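# Wind cable once around a held reel's hub

## Task

Close one gripper on the reel so that one of its fingers pins the cable close to one of the cable's ends, then wrap the cable a single full turn around the reel's hub, keeping it within roughly one cable thickness of the hub over almost the entire turn. Declare completion only while that one grip, by itself, keeps the reel steady well above the table, and the other arm is away from both reel and cable with nothing in its gripper, touching the holding arm lightly at most.

## Robot and tools

ROBOT AND FRAME. Two arms, left_arm and right_arm, each ending in a two-finger gripper. All numbers share one scene frame: origin on the table surface midway between the arms, +z up, +x pointing out across the table, +y toward left_arm. The arm names are labels, not image sides. Bases: left_arm at (-0.041, +0.290, 0) with quat_wxyz (+0.998, 0, 0, +0.065); right_arm at (+0.046, -0.298, 0) with quat_wxyz (+0.996, 0, 0, -0.094). In the gripper's own axes the fingers extend along +z and close along y. end_effector_position is the spot between the finger pads, roughly 1 cm short of the fingertips. Joint ranges (rad, base to hand): waist -2.618..3.054, shoulder 0..3.142, elbow 0..3.142, wrist pitch -1.571..1.571, wrist yaw -1.571..1.571, wrist roll -2.094..2.094. A wrist camera mount sits on each hand and can collide too.

THE ROW. Every motion command is built from 16 numbers covering both arms, always both even if one arm is idle: left_arm x, y, z, qw, qx, qy, qz, opening, then right_arm the same eight. x, y, z are an absolute target for end_effector_position in metres in the scene frame; qw..qz are an absolute target orientation (w first) in the same frame. opening runs from -1 (closed) to +1 (fully open, 0.094 m). To keep an arm still, resend exactly the pose it reported in the result just before it was meant to stop, plus the opening it should keep. To hold an orientation steady, repeat your own target quaternion rather than copying the slightly drifted reported one.

execute_actions: argument actions is a list with zero or one entry, plus optional pictures (boolean). An empty list only reports the state. An action entry is {"rows": [...], "steps": n}: 1 to 15 rows, n at most 15 (default 15), each step lasting 1/30 s; row k applies on step k and the final row repeats for leftover steps. A wait entry is {"steps": n} with n up to 300, measured from the previous result, so time you spend replying is included. A call is refused, and nothing is sent, if any target lies more than 0.6 m from that arm's last reported position along any of its gripper's axes.

move: target is one 16-number row of absolute poses; speed is the path's top speed in m/s, 0.002 to 0.5 (default 0.25), with turning capped at twice that value in rad/s. Both grippers follow straight lines that finish together, taking 0.5 to 10 s; longer paths are cut off at 10 s. Rotation goes the short way. Openings are applied when the move begins. Paths ignore obstacles and the other arm. The hand trails its path, may wander, and can overshoot the speed, mostly near full reach. The result adds a move: line giving the ending (done, off_target, moving, held, fault, etc.) and which limits fired, plus each gripper's distance from its target. If only one arm is named, the other finished normally. held means a check stopped that arm's final step; limits=paced means its pose was clipped; limits=held means some steps were blocked en route, after which the arm may lurch fast.

wait: seconds, 0 to 10; nothing new is sent. zoom_image: camera (cam_head_left, cam_head_right, cam_high, cam_low, cam_left_wrist, cam_right_wrist) and region [x0, y0, x1, y1] in pixels of that camera's last image, top-left origin, at most 504 by 504. read_manual: optional section, only "licences"; moves nothing. finished_scene: scene, the number of the current scene; it is final and reports whether the goal was met, so call it only when the reel is held as required and stable. Replying with no tool call ends everything.

CONTROLLER. Each step, the commanded pose is clipped to within 70 mm and 16 degrees of the hand's measured pose; inverse kinematics then favours position over orientation. After an action ends, an arm travels only up to its last clipped pose, so far targets need several calls; check the reported pose. Arms usually settle a centimetre or more off target, typically low, and reported positions get less accurate at long reach. Elbows never fully straighten. The simulation keeps running while you think.

RESULTS. The state line shows each gripper's position and quat_wxyz. grip_measured gives finger opening on the command scale; the last Joint positions value per arm is the opening in metres. Readings may be biased by up to about 1 mm per gripper. A pose unreachable line means the clearance check altered or blocked that arm's command; HELD marks affected steps. A Hand target line shows where the controller is currently driving each hand. FAULT lines report stops. MOTOR HOT appears from 75 °C; at 90 °C that arm halts 10 s, and at 100 °C it drops whatever it holds and falls, so avoid long heavy holds.

GRIPPING. To hold something, command an opening below grip_measured: about 0.03 under it gives a firm grip, smaller margins a lighter one. Pad force is around 50 to 62 N, weaker on items thinner than about 2 mm, with a brief spike at first contact.

AVOID. Knocking or placing anything off the table fails the task. Do not let the arms strike or push on each other. Fast contact hits harder, and aiming beyond a contact point presses harder; a blocked arm keeps pushing until given a new command. Avoid drops, slips and slams. Loose objects may occasionally be nudged by an outside disturbance.

CAMERAS. Six 504x504 images arrive in the order listed above with each result unless pictures is false; calibration (intrinsics, distortion, world-to-camera transforms) is supplied and accurate only to a few millimetres and degrees.

Each tool is called after "Request:" as name([rows], argument=value, ...), one row to a line, values as JSON.

## Session

Request:
execute_actions(actions=[])

Scene clock: 0.00 s of 6000.00 s.
left_arm: end_effector_position=(+0.2505, +0.4777, +0.3242) grip_measured=+1.000 end_effector_quat_wxyz=(+0.698, -0.231, +0.657, +0.169) | right_arm: end_effector_position=(+0.3707, -0.1261, +0.2612) grip_measured=+1.000 end_effector_quat_wxyz=(+0.485, -0.066, +0.854, +0.175)
Joint positions: left_arm=[ 0.434  0.85   0.608  0.273 -0.012 -0.101  0.094] | right_arm=[ 0.72   1.087  0.947 -0.349  0.095  0.319  0.094]
Joint velocities: left_arm=[-0.002 -0.022  0.012  0.051 -0.051 -0.051  0.   ] | right_arm=[ 0.002 -0.012  0.002  0.037  0.022  0.007  0.   ]
Motor temperatures (°C, as the motors report them): left_arm=[27 29 29 29 28 28] | right_arm=[29 27 27 26 29 28]
Hand target (left_arm): +0.249, +0.477, +0.331; +0.703, -0.229, +0.651, +0.170
Hand target (right_arm): +0.370, -0.127, +0.265; +0.488, -0.066, +0.852, +0.175

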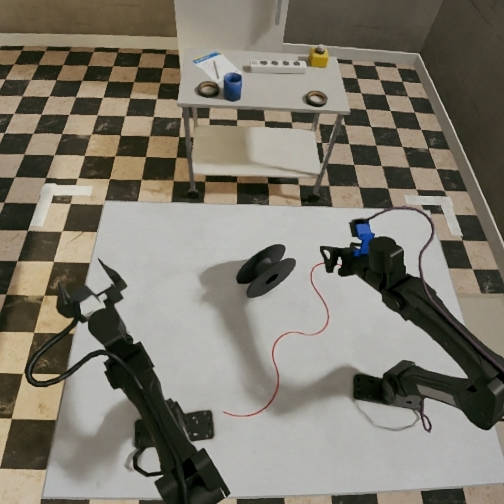

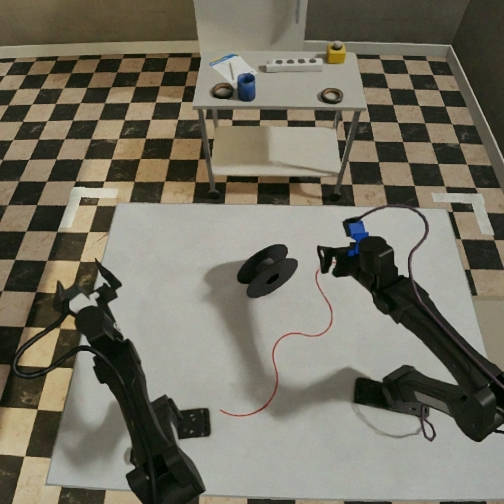

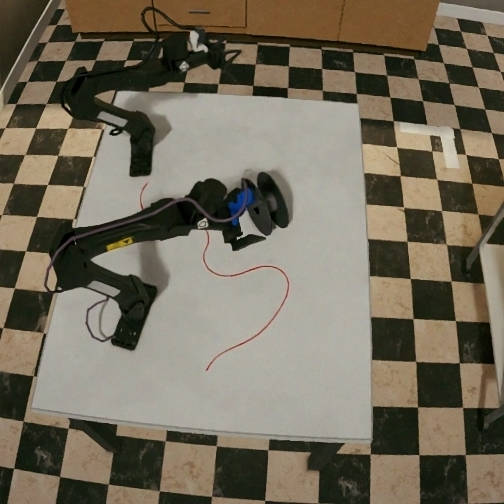

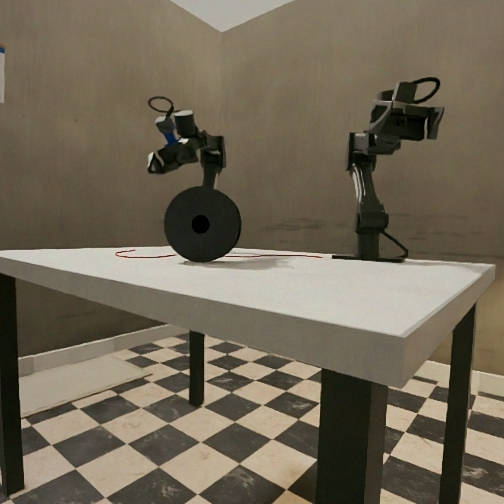

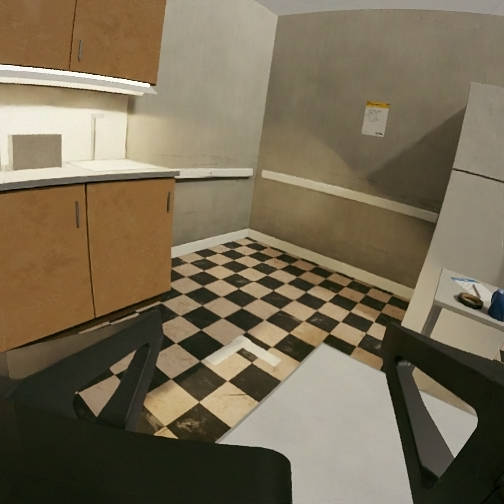

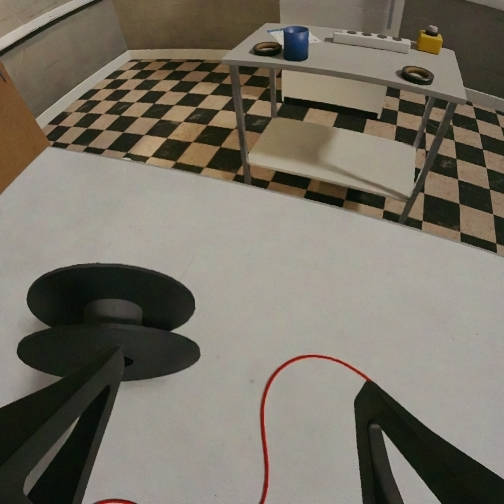

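Request:
zoom_image(camera="cam_head_left", region=[200, 220, 360, 430])

Request:
zoom_image(camera="cam_high", region=[120, 150, 320, 390])

Request:
zoom_image(camera="cam_low", region=[100, 170, 340, 280])

Region (200, 220, 360, 430) of cam_head_left's 504x504 image, scaled by 2.400, with more detail than that image has; it fills the left 384 columns of this view, and the rest is white.

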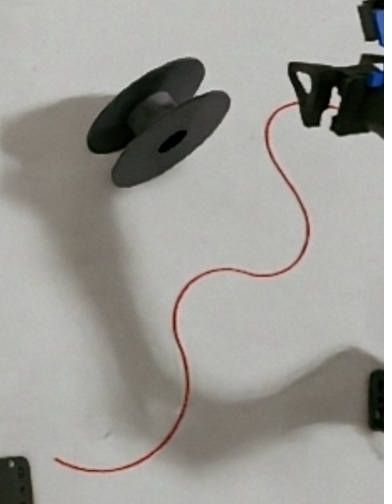

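Region (120, 150, 320, 390) of cam_high's 504x504 image, scaled by 2.100, with more detail than that image has.

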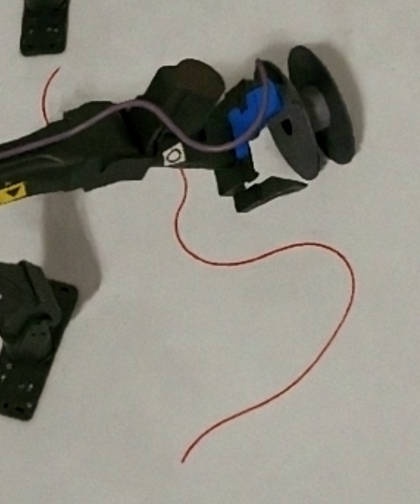

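Region (100, 170, 340, 280) of cam_low's 504x504 image, scaled by 2.100, with more detail than that image has; it fills the top 231 rows of this view, and the rest is white.

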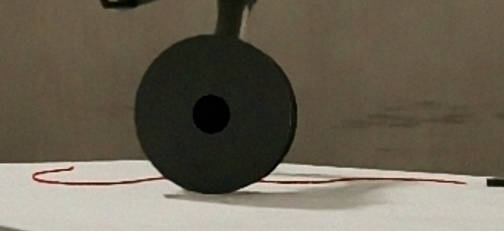

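Request:
move(target=[0.2505,0.4777,0.3242,0.698,-0.231,0.657,0.169,1,0.03,0.10,0.12,0,-0.42,0.91,0,0], speed=0.35)

Scene clock: 36.13 s of 6000.00 s.
left_arm: end_effector_position=(+0.2505, +0.4777, +0.3242) grip_measured=+1.000 end_effector_quat_wxyz=(+0.698, -0.231, +0.657, +0.169) | right_arm: end_effector_position=(+0.0323, +0.1007, +0.1128) grip_measured=+0.003 end_effector_quat_wxyz=(-0.005, -0.424, +0.906, +0.012)
Joint positions: left_arm=[ 0.434  0.85   0.608  0.273 -0.012 -0.101  0.094] | right_arm=[ 1.784  2.054  1.849 -1.348 -0.018  0.72   0.047]
Joint velocities: left_arm=[ 0.002  0.007 -0.002 -0.051 -0.037 -0.081  0.   ] | right_arm=[-0.027  0.012  0.017 -0.007 -0.037 -0.007 -0.   ]
Motor temperatures (°C, as the motors report them): left_arm=[27 29 31 33 28 28] | right_arm=[29 28 29 30 29 28]
Hand target (left_arm): +0.250, +0.478, +0.324; +0.698, -0.231, +0.657, +0.169
Hand target (right_arm): +0.031, +0.104, +0.118; -0.006, -0.424, +0.905, +0.018
Off the commanded pose (left_arm): 0.000 m, 0 deg.
Off the commanded pose (right_arm): 0.008 m, 2 deg.
After step 180, 27.57 s passed at rest.
move: done
camera_calibration (this result's frames):
cam_right_wrist: T_world_to_cam=[[0.874857, -0.483935, -0.0207795, 0.021104], [-0.426404, -0.789786, 0.440928, 0.090837], [-0.229792, -0.376889, -0.897302, 0.249283], [0, 0, 0, 1]] pos_world=[0.0775536, 0.175907, 0.184068]

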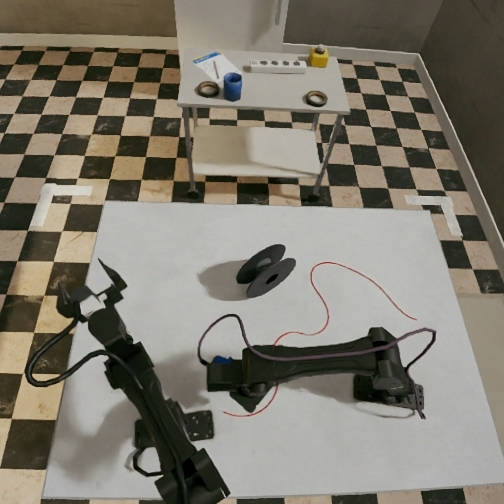

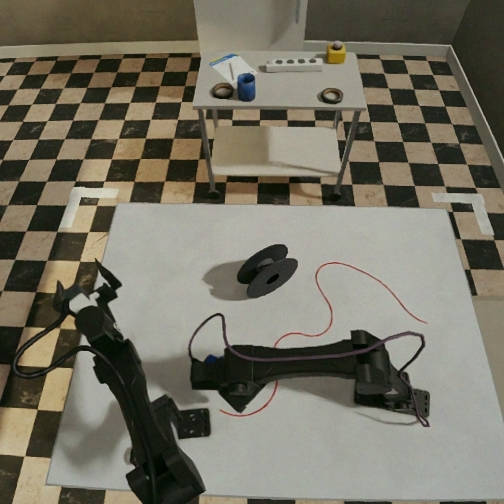

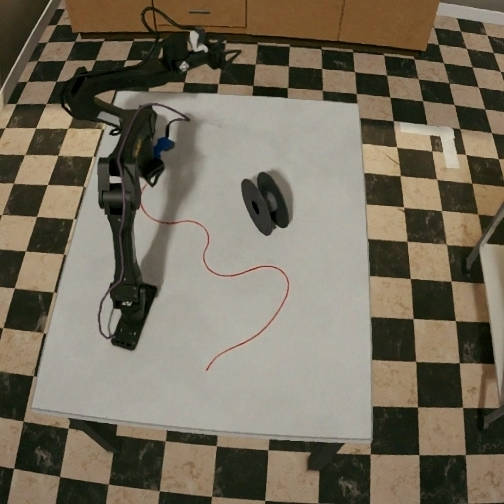

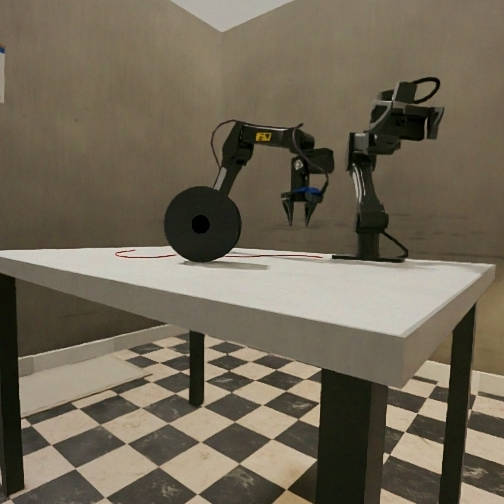

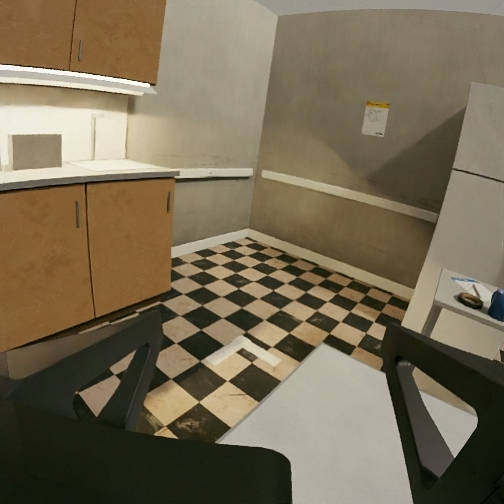

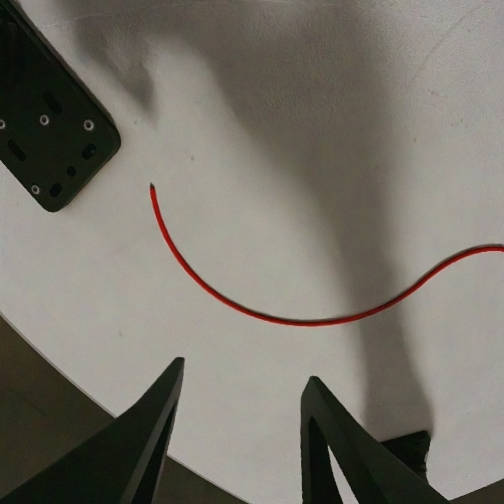

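Request:
move(target=[0.2505,0.4777,0.3242,0.698,-0.231,0.657,0.169,1,-0.014,0.14,0.017,0,-0.42,0.91,0,-0.4], speed=0.15)

Scene clock: 42.13 s of 6000.00 s.
left_arm: end_effector_position=(+0.2505, +0.4777, +0.3242) grip_measured=+1.000 end_effector_quat_wxyz=(+0.698, -0.231, +0.657, +0.169) | right_arm: end_effector_position=(-0.0129, +0.1353, +0.0202) grip_measured=-0.398 end_effector_quat_wxyz=(-0.010, -0.420, +0.907, -0.004)
Joint positions: left_arm=[ 0.434  0.85   0.608  0.273 -0.012 -0.101  0.094] | right_arm=[ 1.887  2.287  1.851 -1.147 -0.017  0.831  0.028]
Joint velocities: left_arm=[ 0.007 -0.012  0.002  0.037 -0.051  0.022  0.   ] | right_arm=[ 0.012  0.007 -0.012  0.022 -0.037  0.007  0.   ]
Motor temperatures (°C, as the motors report them): left_arm=[27 29 31 33 28 28] | right_arm=[29 29 29 29 29 28]
Hand target (left_arm): +0.250, +0.478, +0.324; +0.698, -0.231, +0.657, +0.169
Hand target (right_arm): -0.015, +0.141, +0.018; -0.002, -0.419, +0.908, +0.001
Off the commanded pose (left_arm): 0.000 m, 0 deg.
Off the commanded pose (right_arm): 0.006 m, 1 deg.
move: done
camera_calibration (this result's frames):
cam_right_wrist: T_world_to_cam=[[0.870614, -0.491962, -0.00214942, 0.0761513], [-0.434755, -0.771405, 0.464675, 0.136556], [-0.230261, -0.403618, -0.885479, 0.172157], [0, 0, 0, 1]] pos_world=[0.0327111, 0.212289, 0.0891506]

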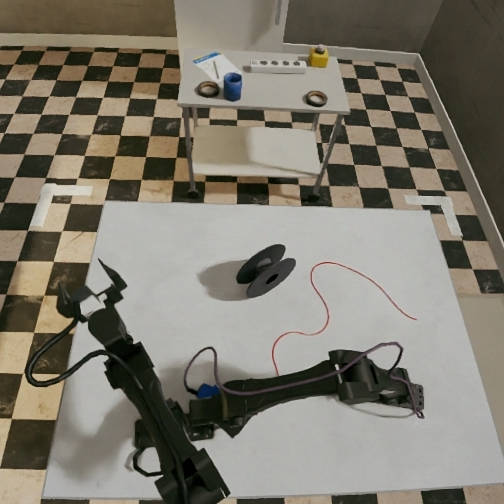

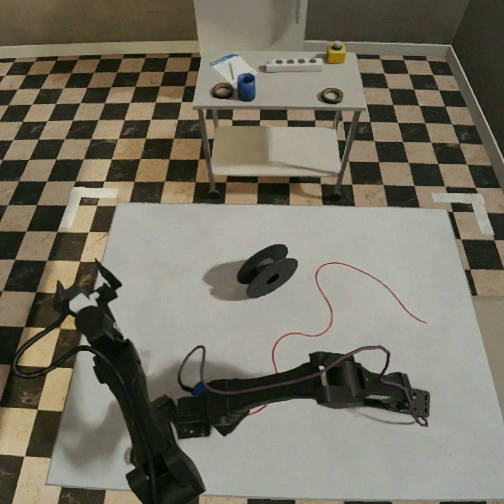

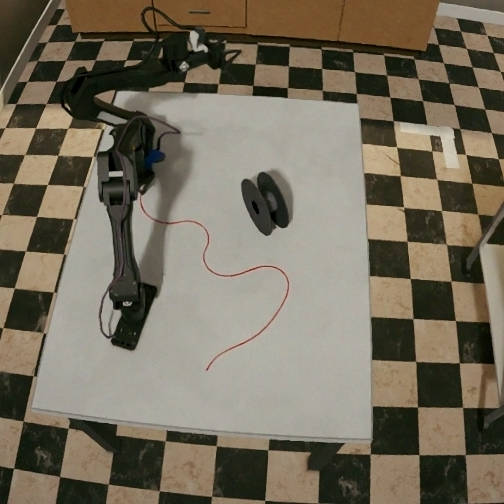

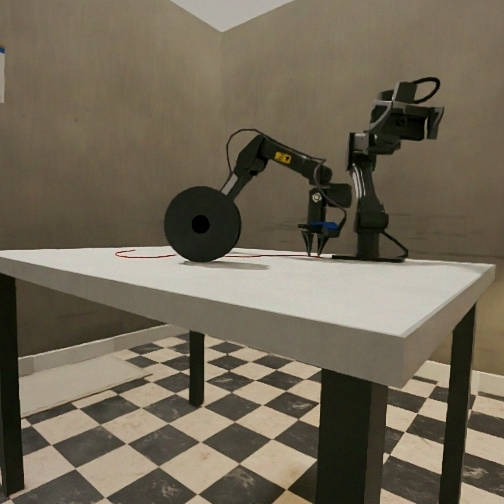

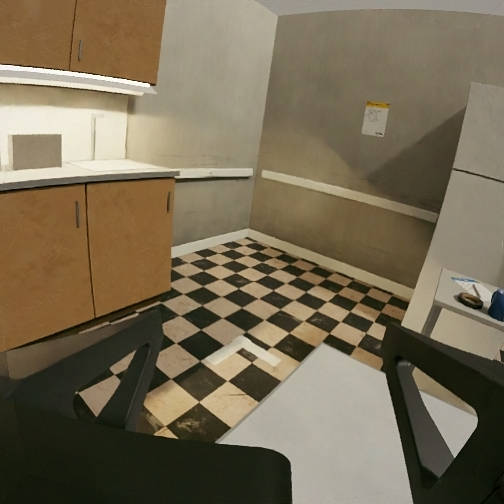

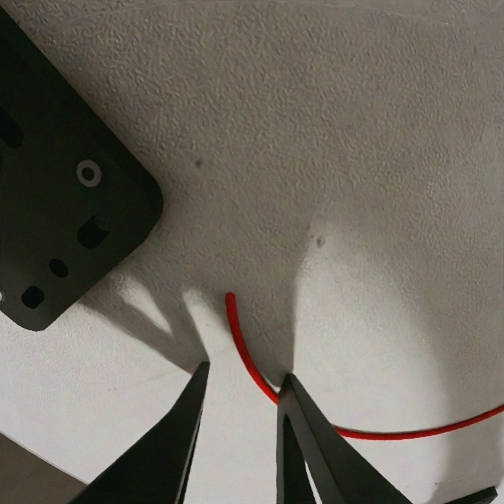

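Request:
execute_actions([
  {"rows":[[0.2505,0.4777,0.3242,0.698,-0.231,0.657,0.169,1,-0.006,0.147,0.017,0,-0.42,0.91,0,-0.4],[0.2505,0.4777,0.3242,0.698,-0.231,0.657,0.169,1,-0.006,0.147,0.017,0,-0.42,0.91,0,-0.4],[0.2505,0.4777,0.3242,0.698,-0.231,0.657,0.169,1,-0.006,0.147,0.017,0,-0.42,0.91,0,-0.4],[0.2505,0.4777,0.3242,0.698,-0.231,0.657,0.169,1,-0.006,0.147,0.015,0,-0.42,0.91,0,-0.4],[0.2505,0.4777,0.3242,0.698,-0.231,0.657,0.169,1,-0.006,0.147,0.012,0,-0.42,0.91,0,-0.4],[0.2505,0.4777,0.3242,0.698,-0.231,0.657,0.169,1,-0.006,0.147,0.008,0,-0.42,0.91,0,-0.4]],"steps":15},
], pictures=false)

Request:
move(target=[0.2505,0.4777,0.3242,0.698,-0.231,0.657,0.169,1,-0.006,0.147,0.008,0,-0.42,0.91,0,-0.96])

Scene clock: 51.60 s of 6000.00 s.
left_arm: end_effector_position=(+0.2505, +0.4777, +0.3242) grip_measured=+1.000 end_effector_quat_wxyz=(+0.698, -0.231, +0.657, +0.169) | right_arm: end_effector_position=(-0.0134, +0.1395, +0.0199) grip_measured=-0.398 end_effector_quat_wxyz=(-0.009, -0.421, +0.907, -0.001)
Joint positions: left_arm=[ 0.434  0.85   0.608  0.273 -0.012 -0.101  0.094] | right_arm=[ 1.887  2.3    1.872 -1.15  -0.016  0.828  0.028]
Joint velocities: left_arm=[ 0.007 -0.017  0.012 -0.051 -0.022  0.125  0.   ] | right_arm=[-0.002 -0.012  0.012 -0.051 -0.095 -0.022  0.001]
Motor temperatures (°C, as the motors report them): left_arm=[27 29 31 34 28 28] | right_arm=[29 30 29 28 29 28]
Hand target (left_arm): +0.250, +0.478, +0.324; +0.698, -0.231, +0.657, +0.169
Hand target (right_arm): -0.006, +0.147, +0.008; +0.000, -0.419, +0.908, -0.000
Off the commanded pose (left_arm): 0.000 m, 0 deg.
Off the commanded pose (right_arm): 0.016 m, 1 deg.
Steps of this call (steps 1 to 180: nothing new was sent; then 2.97 s passed at rest; steps 181 to 195: all 15 steps of this action). Readings (end_effector_position):
181: left_arm (+0.2505, +0.4777, +0.3242) | right_arm (-0.0130, +0.1359, +0.0202)
182: left_arm (+0.2505, +0.4777, +0.3242) | right_arm (-0.0132, +0.1372, +0.0202)
184: left_arm (+0.2505, +0.4777, +0.3242) | right_arm (-0.0134, +0.1393, +0.0201)
188: left_arm (+0.2505, +0.4777, +0.3242) | right_arm (-0.0134, +0.1395, +0.0199)
195: the state above

Scene clock: 52.53 s of 6000.00 s.
left_arm: end_effector_position=(+0.2505, +0.4777, +0.3242) grip_measured=+1.000 end_effector_quat_wxyz=(+0.698, -0.231, +0.657, +0.169) | right_arm: end_effector_position=(-0.0135, +0.1399, +0.0197) grip_measured=-0.951 end_effector_quat_wxyz=(-0.009, -0.421, +0.907, -0.000)
Joint positions: left_arm=[ 0.434  0.85   0.608  0.273 -0.012 -0.101  0.094] | right_arm=[ 1.887  2.3    1.872 -1.148 -0.017  0.828  0.002]
Joint velocities: left_arm=[-0.007 -0.002  0.002  0.007 -0.066  0.022  0.   ] | right_arm=[ 0.002 -0.012 -0.007  0.081  0.022 -0.022 -0.002]
Motor temperatures (°C, as the motors report them): left_arm=[27 29 31 34 28 28] | right_arm=[29 30 29 28 29 28]
Hand target (left_arm): +0.250, +0.478, +0.324; +0.698, -0.231, +0.657, +0.169
Hand target (right_arm): -0.006, +0.147, +0.009; +0.000, -0.419, +0.908, -0.000
Off the commanded pose (left_arm): 0.000 m, 0 deg.
Off the commanded pose (right_arm): 0.016 m, 1 deg.
move: off_target (right_arm)
camera_calibration (this result's frames):
cam_right_wrist: T_world_to_cam=[[0.872107, -0.489275, -0.00630208, 0.0786987], [-0.431976, -0.775898, 0.45976, 0.140884], [-0.229839, -0.398238, -0.888021, 0.172804], [0, 0, 0, 1]] pos_world=[0.0319419, 0.216634, 0.0891762]

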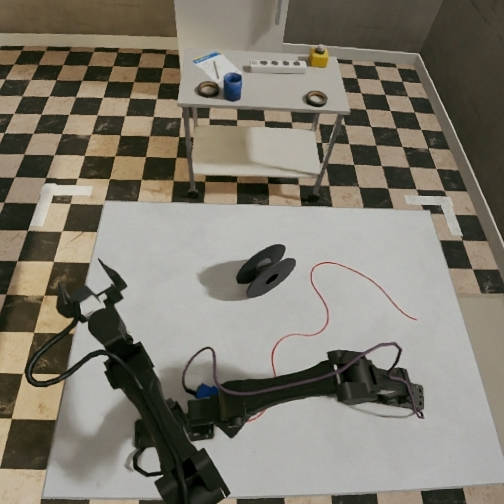

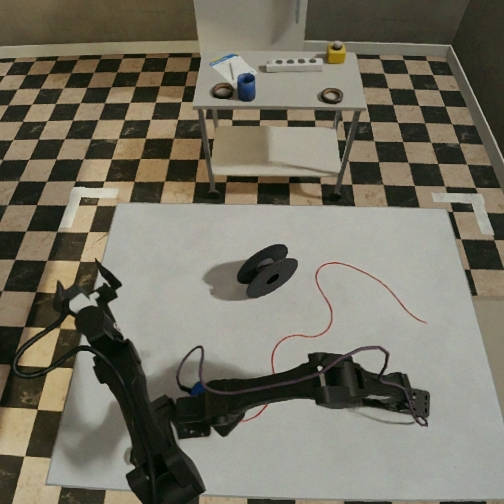

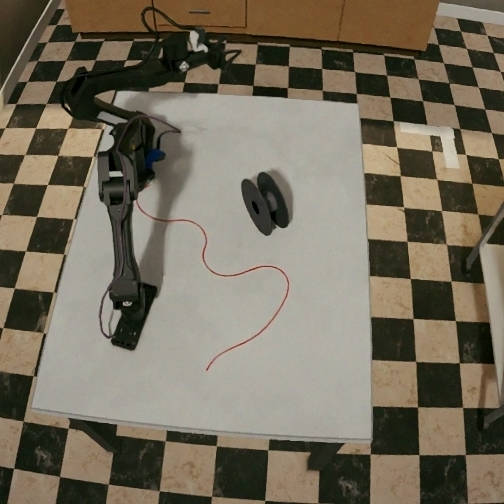

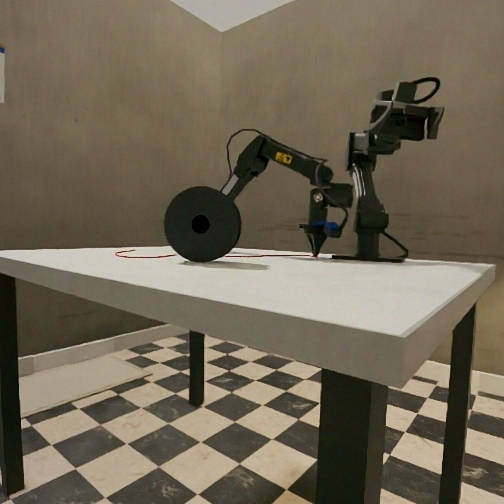

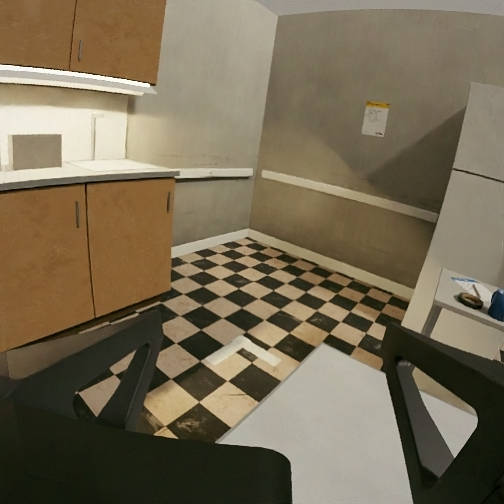

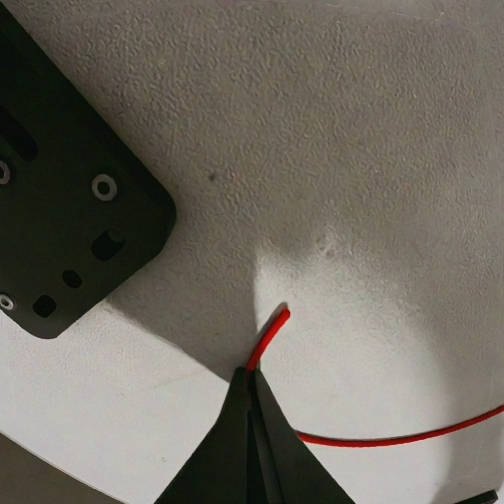

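Request:
move(target=[0.2505,0.4777,0.3242,0.698,-0.231,0.657,0.169,1,0.2,-0.12,0.12,0,-0.707,0.707,0,-0.98])

Request:
move(target=[0.2505,0.4777,0.3242,0.698,-0.231,0.657,0.169,1,0.25,0.21,0.03,0,-0.707,0.707,0,-0.98], speed=0.2)

Scene clock: 58.33 s of 6000.00 s.
left_arm: end_effector_position=(+0.2505, +0.4777, +0.3242) grip_measured=+1.000 end_effector_quat_wxyz=(+0.698, -0.231, +0.657, +0.169) | right_arm: end_effector_position=(+0.2051, -0.1191, +0.1154) grip_measured=-0.966 end_effector_quat_wxyz=(-0.005, +0.706, -0.708, +0.014)
Joint positions: left_arm=[ 0.434  0.85   0.608  0.273 -0.012 -0.101  0.094] | right_arm=[ 1.052  1.441  1.135 -1.257  0.029 -0.704  0.002]
Joint velocities: left_arm=[-0.012 -0.007  0.002 -0.037 -0.051  0.051  0.   ] | right_arm=[-0.012 -0.017 -0.002  0.022 -0.11  -0.007  0.   ]
Motor temperatures (°C, as the motors report them): left_arm=[27 29 31 34 28 28] | right_arm=[29 30 29 28 29 28]
Hand target (left_arm): +0.250, +0.478, +0.324; +0.698, -0.231, +0.657, +0.169
Hand target (right_arm): +0.203, -0.123, +0.117; -0.003, +0.707, -0.707, +0.011
Off the commanded pose (left_arm): 0.000 m, 0 deg.
Off the commanded pose (right_arm): 0.007 m, 2 deg.
move: done
camera_calibration (this result's frames):
cam_right_wrist: T_world_to_cam=[[0.982311, 0.185167, 0.0279127, -0.184331], [0.151515, -0.873524, 0.4626, -0.141268], [0.11004, -0.450188, -0.886128, 0.128723], [0, 0, 0, 1]] pos_world=[0.188309, -0.0313198, 0.184561]

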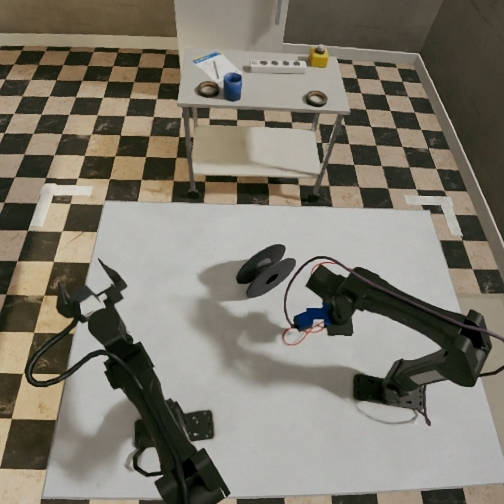

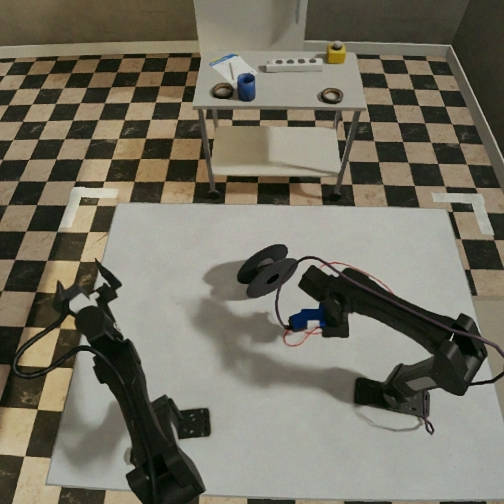

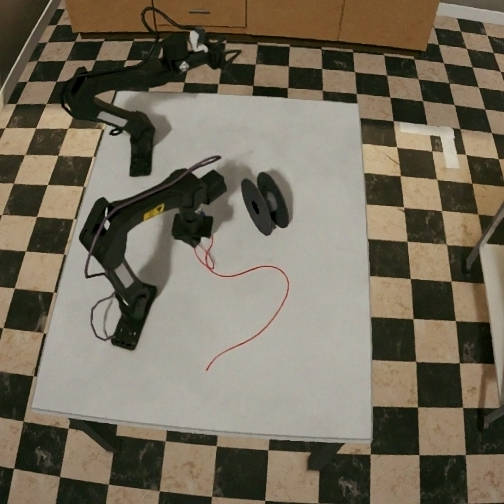

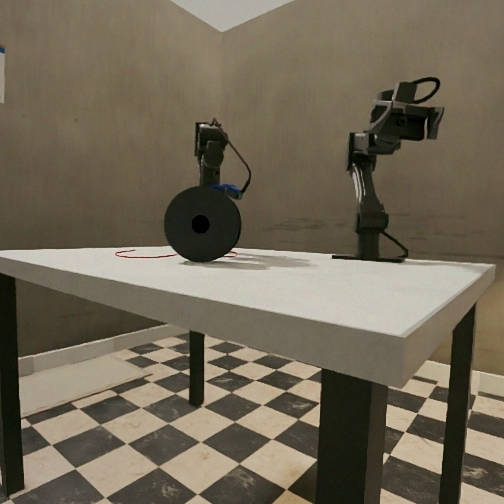

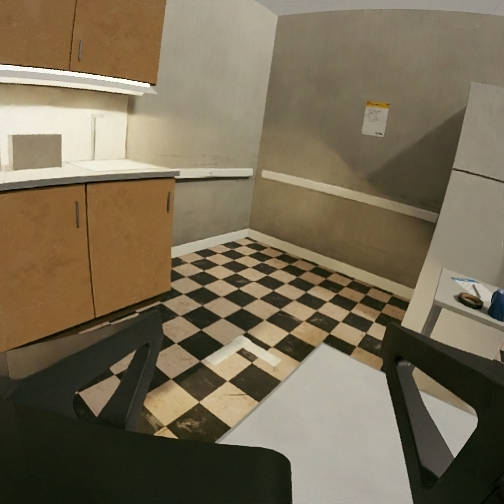

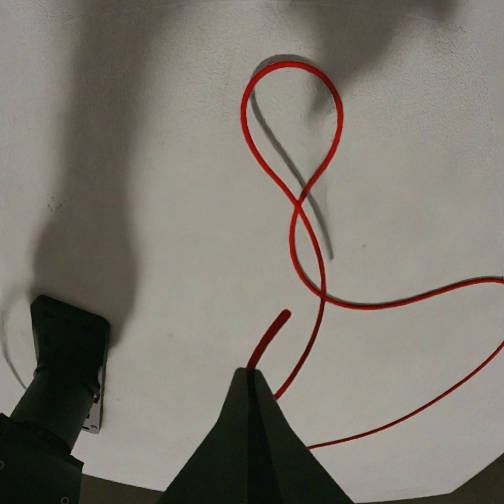

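Scene clock: 60.53 s of 6000.00 s.
left_arm: end_effector_position=(+0.2505, +0.4777, +0.3242) grip_measured=+1.000 end_effector_quat_wxyz=(+0.698, -0.231, +0.657, +0.169) | right_arm: end_effector_position=(+0.2535, +0.2080, +0.0307) grip_measured=-0.966 end_effector_quat_wxyz=(-0.068, +0.707, -0.704, -0.024)
Joint positions: left_arm=[ 0.434  0.85   0.608  0.273 -0.012 -0.101  0.094] | right_arm=[ 1.372  2.802  2.843 -1.467  0.008 -0.392  0.002]
Joint velocities: left_arm=[-0.012 -0.007 -0.012 -0.007  0.007  0.081  0.   ] | right_arm=[ 0.017 -0.007  0.002 -0.051  0.007 -0.037 -0.   ]
Motor temperatures (°C, as the motors report them): left_arm=[27 29 31 34 28 28] | right_arm=[29 31 29 28 29 28]
Hand target (left_arm): +0.250, +0.478, +0.324; +0.698, -0.231, +0.657, +0.169
Hand target (right_arm): +0.249, +0.211, +0.035; -0.069, +0.705, -0.705, -0.033
Off the commanded pose (left_arm): 0.000 m, 0 deg.
Off the commanded pose (right_arm): 0.004 m, 8 deg.
elbow stopped short (right arm): the move would have taken joint 3 (elbow) straighter than the controller allows; a more bent joint 3 avoids this.
move: off_target (right_arm)
camera_calibration (this result's frames):
cam_right_wrist: T_world_to_cam=[[0.978501, 0.185901, 0.0893096, -0.291169], [0.145788, -0.929769, 0.338046, 0.193268], [0.14588, -0.317758, -0.936882, 0.160567], [0, 0, 0, 1]] pos_world=[0.23331, 0.284845, 0.111104]

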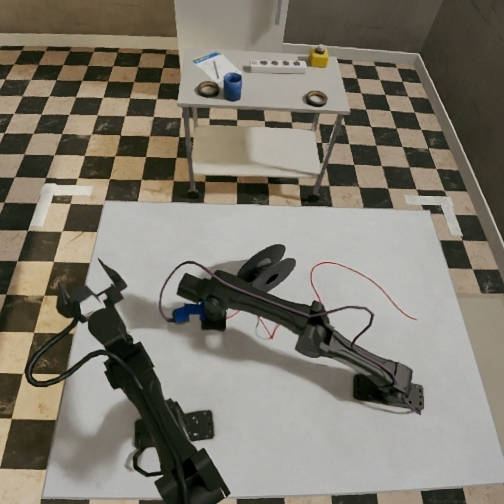

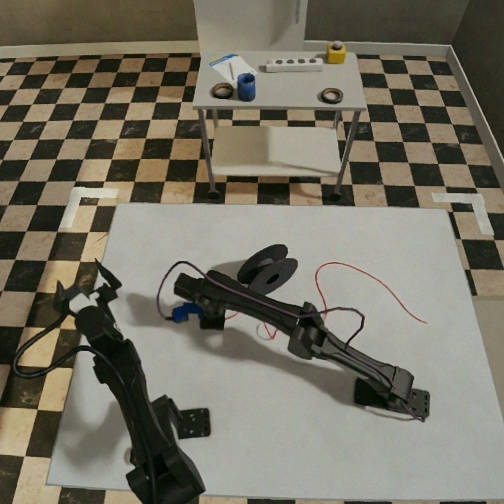

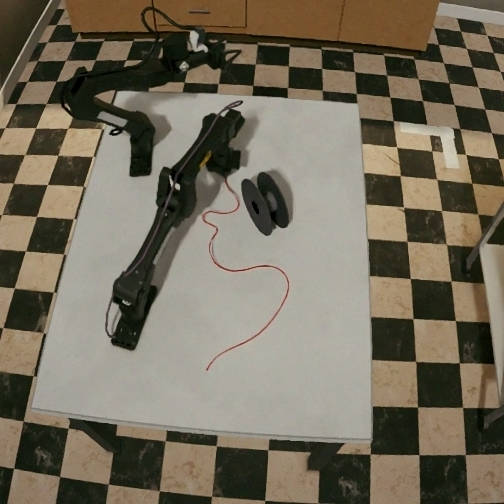

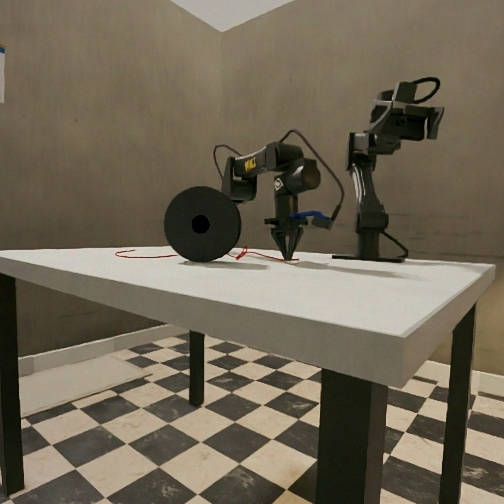

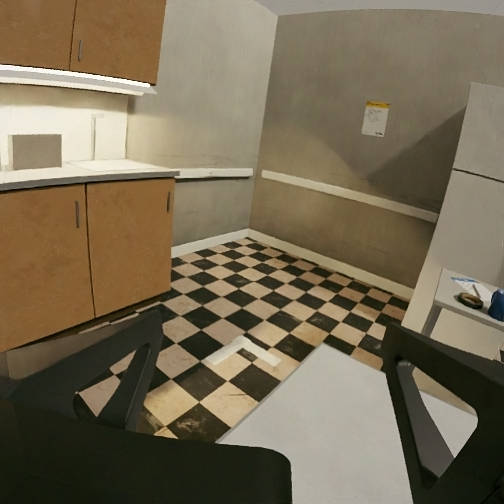

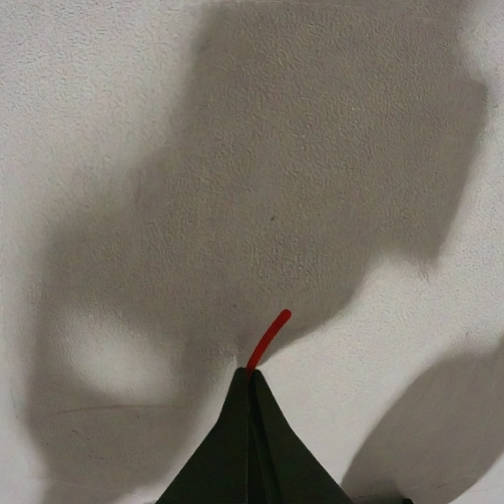

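Request:
move(target=[0.2505,0.4777,0.3242,0.698,-0.231,0.657,0.169,1,0.25,0.21,0.035,0,-0.707,0.707,0,-0.5])

Request:
move(target=[0.25,0.3,0.2,0,0.707,0.707,0,-0.2,0.2,-0.2,0.2,0,-0.707,0.707,0,-0.5], speed=0.3)

Scene clock: 66.30 s of 6000.00 s.
left_arm: end_effector_position=(+0.2505, +0.4777, +0.3242) grip_measured=+1.000 end_effector_quat_wxyz=(+0.698, -0.231, +0.657, +0.169) | right_arm: end_effector_position=(+0.2528, +0.2062, +0.0304) grip_measured=-0.503 end_effector_quat_wxyz=(-0.064, +0.706, -0.704, -0.023)
Joint positions: left_arm=[ 0.434  0.85   0.608  0.273 -0.012 -0.101  0.094] | right_arm=[ 1.372  2.802  2.843 -1.475  0.008 -0.391  0.023]
Joint velocities: left_arm=[ 0.002  0.022 -0.012  0.081 -0.007  0.007  0.   ] | right_arm=[-0.007  0.002 -0.002  0.037 -0.022  0.022 -0.002]
Motor temperatures (°C, as the motors report them): left_arm=[27 29 31 34 28 28] | right_arm=[29 32 29 28 29 28]
Hand target (left_arm): +0.250, +0.478, +0.324; +0.698, -0.231, +0.657, +0.169
Hand target (right_arm): +0.250, +0.209, +0.035; -0.068, +0.706, -0.705, -0.029
Off the commanded pose (left_arm): 0.000 m, 0 deg.
Off the commanded pose (right_arm): 0.007 m, 8 deg.
elbow stopped short (right arm): the move would have taken joint 3 (elbow) straighter than the controller allows; a more bent joint 3 avoids this.
move: off_target (right_arm)
camera_calibration (this result's frames):
cam_right_wrist: T_world_to_cam=[[0.978914, 0.185803, 0.0848812, -0.290025], [0.146153, -0.927364, 0.344434, 0.19099], [0.142713, -0.324765, -0.934966, 0.162023], [0, 0, 0, 1]] pos_world=[0.232873, 0.283625, 0.11032]

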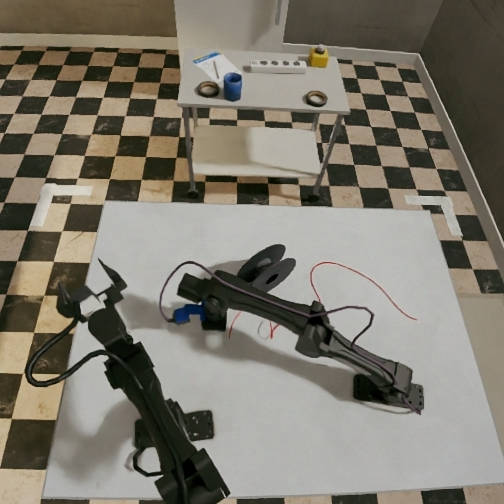

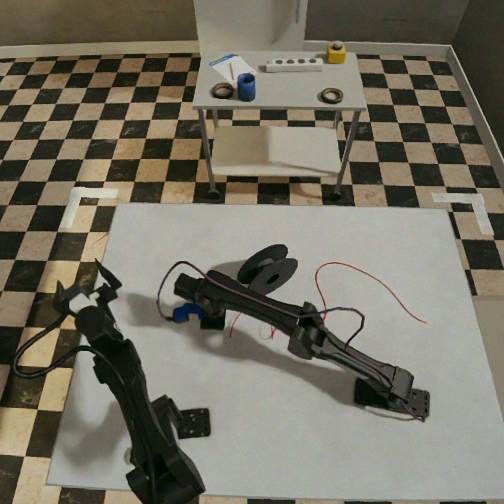

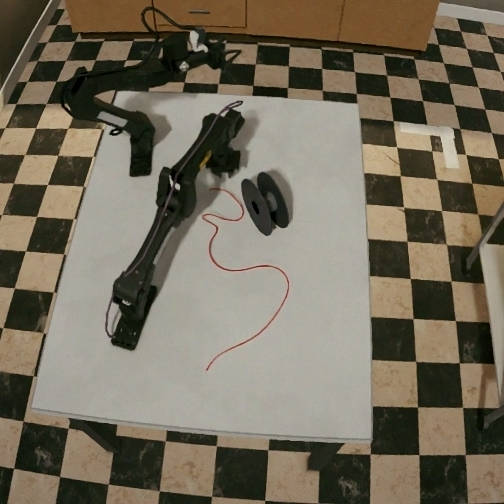

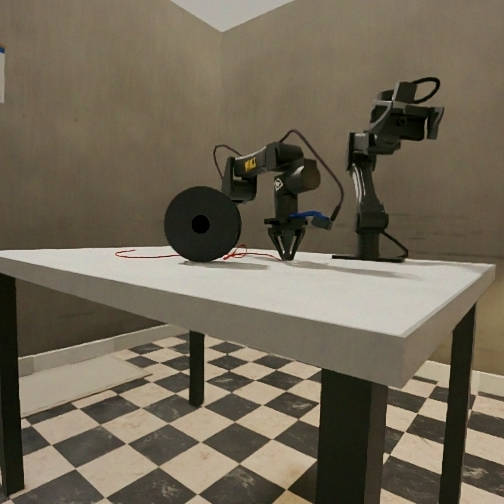

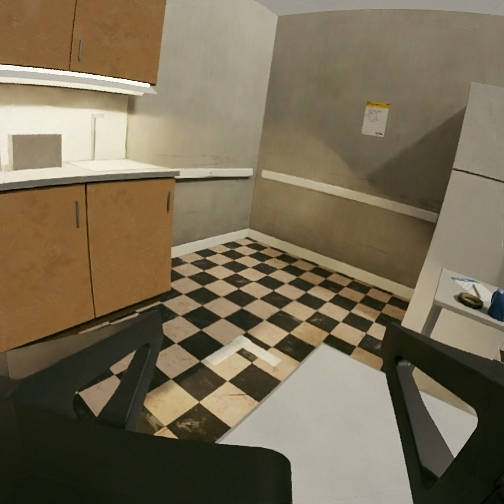

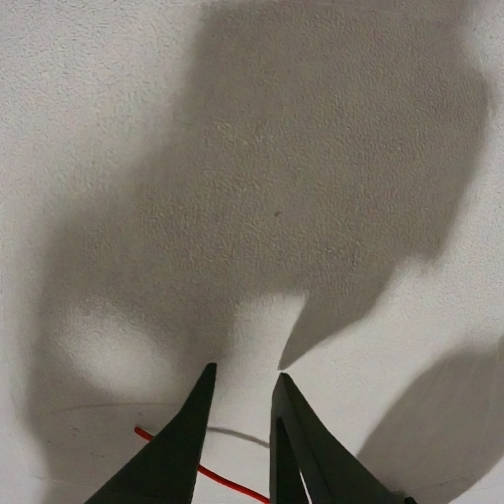

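Scene clock: 71.07 s of 6000.00 s.
left_arm: end_effector_position=(+0.2440, +0.3002, +0.1925) grip_measured=-0.197 end_effector_quat_wxyz=(+0.007, +0.697, +0.718, -0.000) | right_arm: end_effector_position=(+0.2049, -0.1975, +0.1970) grip_measured=-0.503 end_effector_quat_wxyz=(-0.049, +0.706, -0.706, +0.017)
Joint positions: left_arm=[-0.09   1.637  1.632 -1.557  0.011  1.581  0.038] | right_arm=[ 0.761  1.196  1.278 -1.551  0.013 -0.999  0.023]
Joint velocities: left_arm=[-0.002 -0.012  0.012  0.007  0.007  0.007 -0.   ] | right_arm=[ 0.007  0.017  0.007 -0.066 -0.022 -0.11  -0.001]
Motor temperatures (°C, as the motors report them): left_arm=[27 29 31 34 28 28] | right_arm=[29 32 29 28 29 28]
Hand target (left_arm): +0.246, +0.299, +0.199; +0.008, +0.701, +0.713, +0.003
Hand target (right_arm): +0.200, -0.203, +0.194; -0.041, +0.707, -0.706, +0.017
Off the commanded pose (left_arm): 0.010 m, 2 deg.
Off the commanded pose (right_arm): 0.006 m, 6 deg.
joint sent to its limit (left arm) — the command would take joint 4 (wrist pitch) past its lower limit, so that joint was sent only as far as its limit.
joint sent to its limit (right arm) — the command would take joint 4 (wrist pitch) past its lower limit, so that joint was sent only as far as its limit.
move: off_target (right_arm)
camera_calibration (this result's frames):
cam_left_wrist: T_world_to_cam=[[-0.996905, -0.0519512, -0.0590045, 0.282787], [-0.0704094, 0.923876, 0.376158, -0.300033], [0.034971, 0.379148, -0.924675, 0.172239], [0, 0, 0, 1]] pos_world=[0.254763, 0.22658, 0.288811]
cam_right_wrist: T_world_to_cam=[[0.977184, 0.185796, 0.102917, -0.185457], [0.126549, -0.898461, 0.420421, -0.239], [0.170579, -0.397804, -0.901473, 0.166728], [0, 0, 0, 1]] pos_world=[0.18303, -0.11395, 0.269868]

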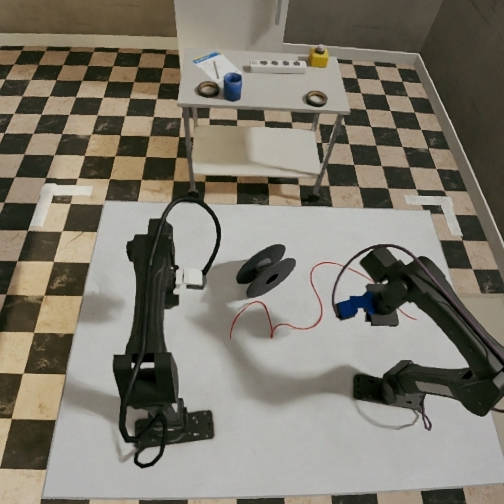

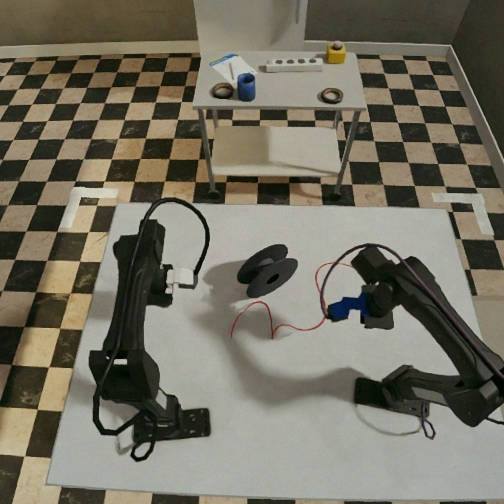

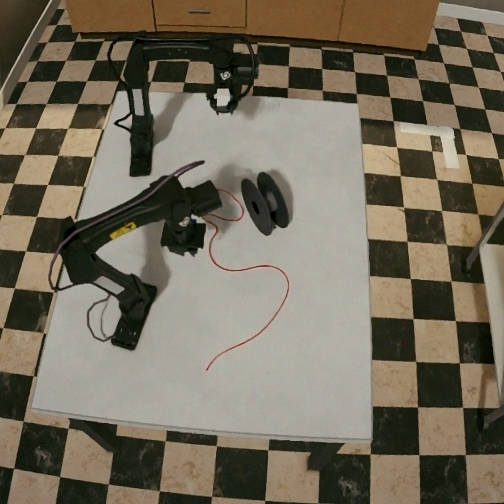

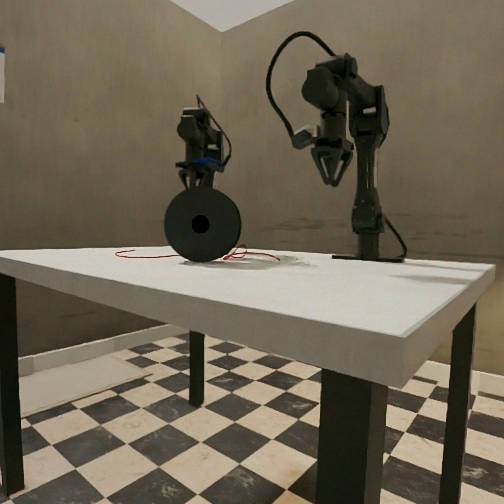

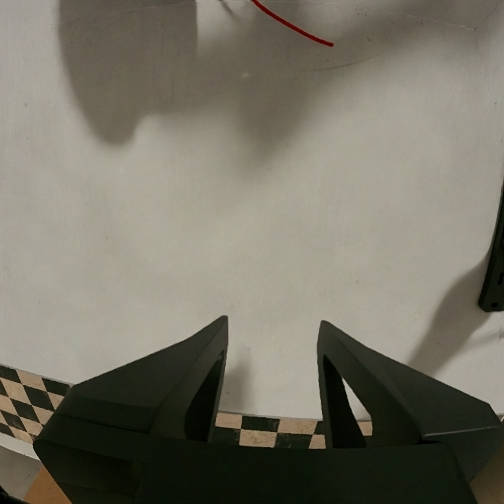

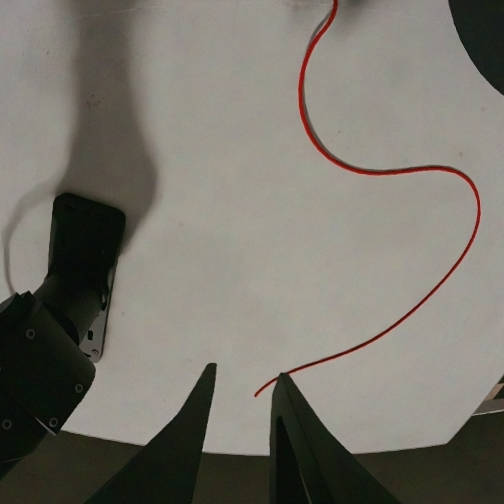

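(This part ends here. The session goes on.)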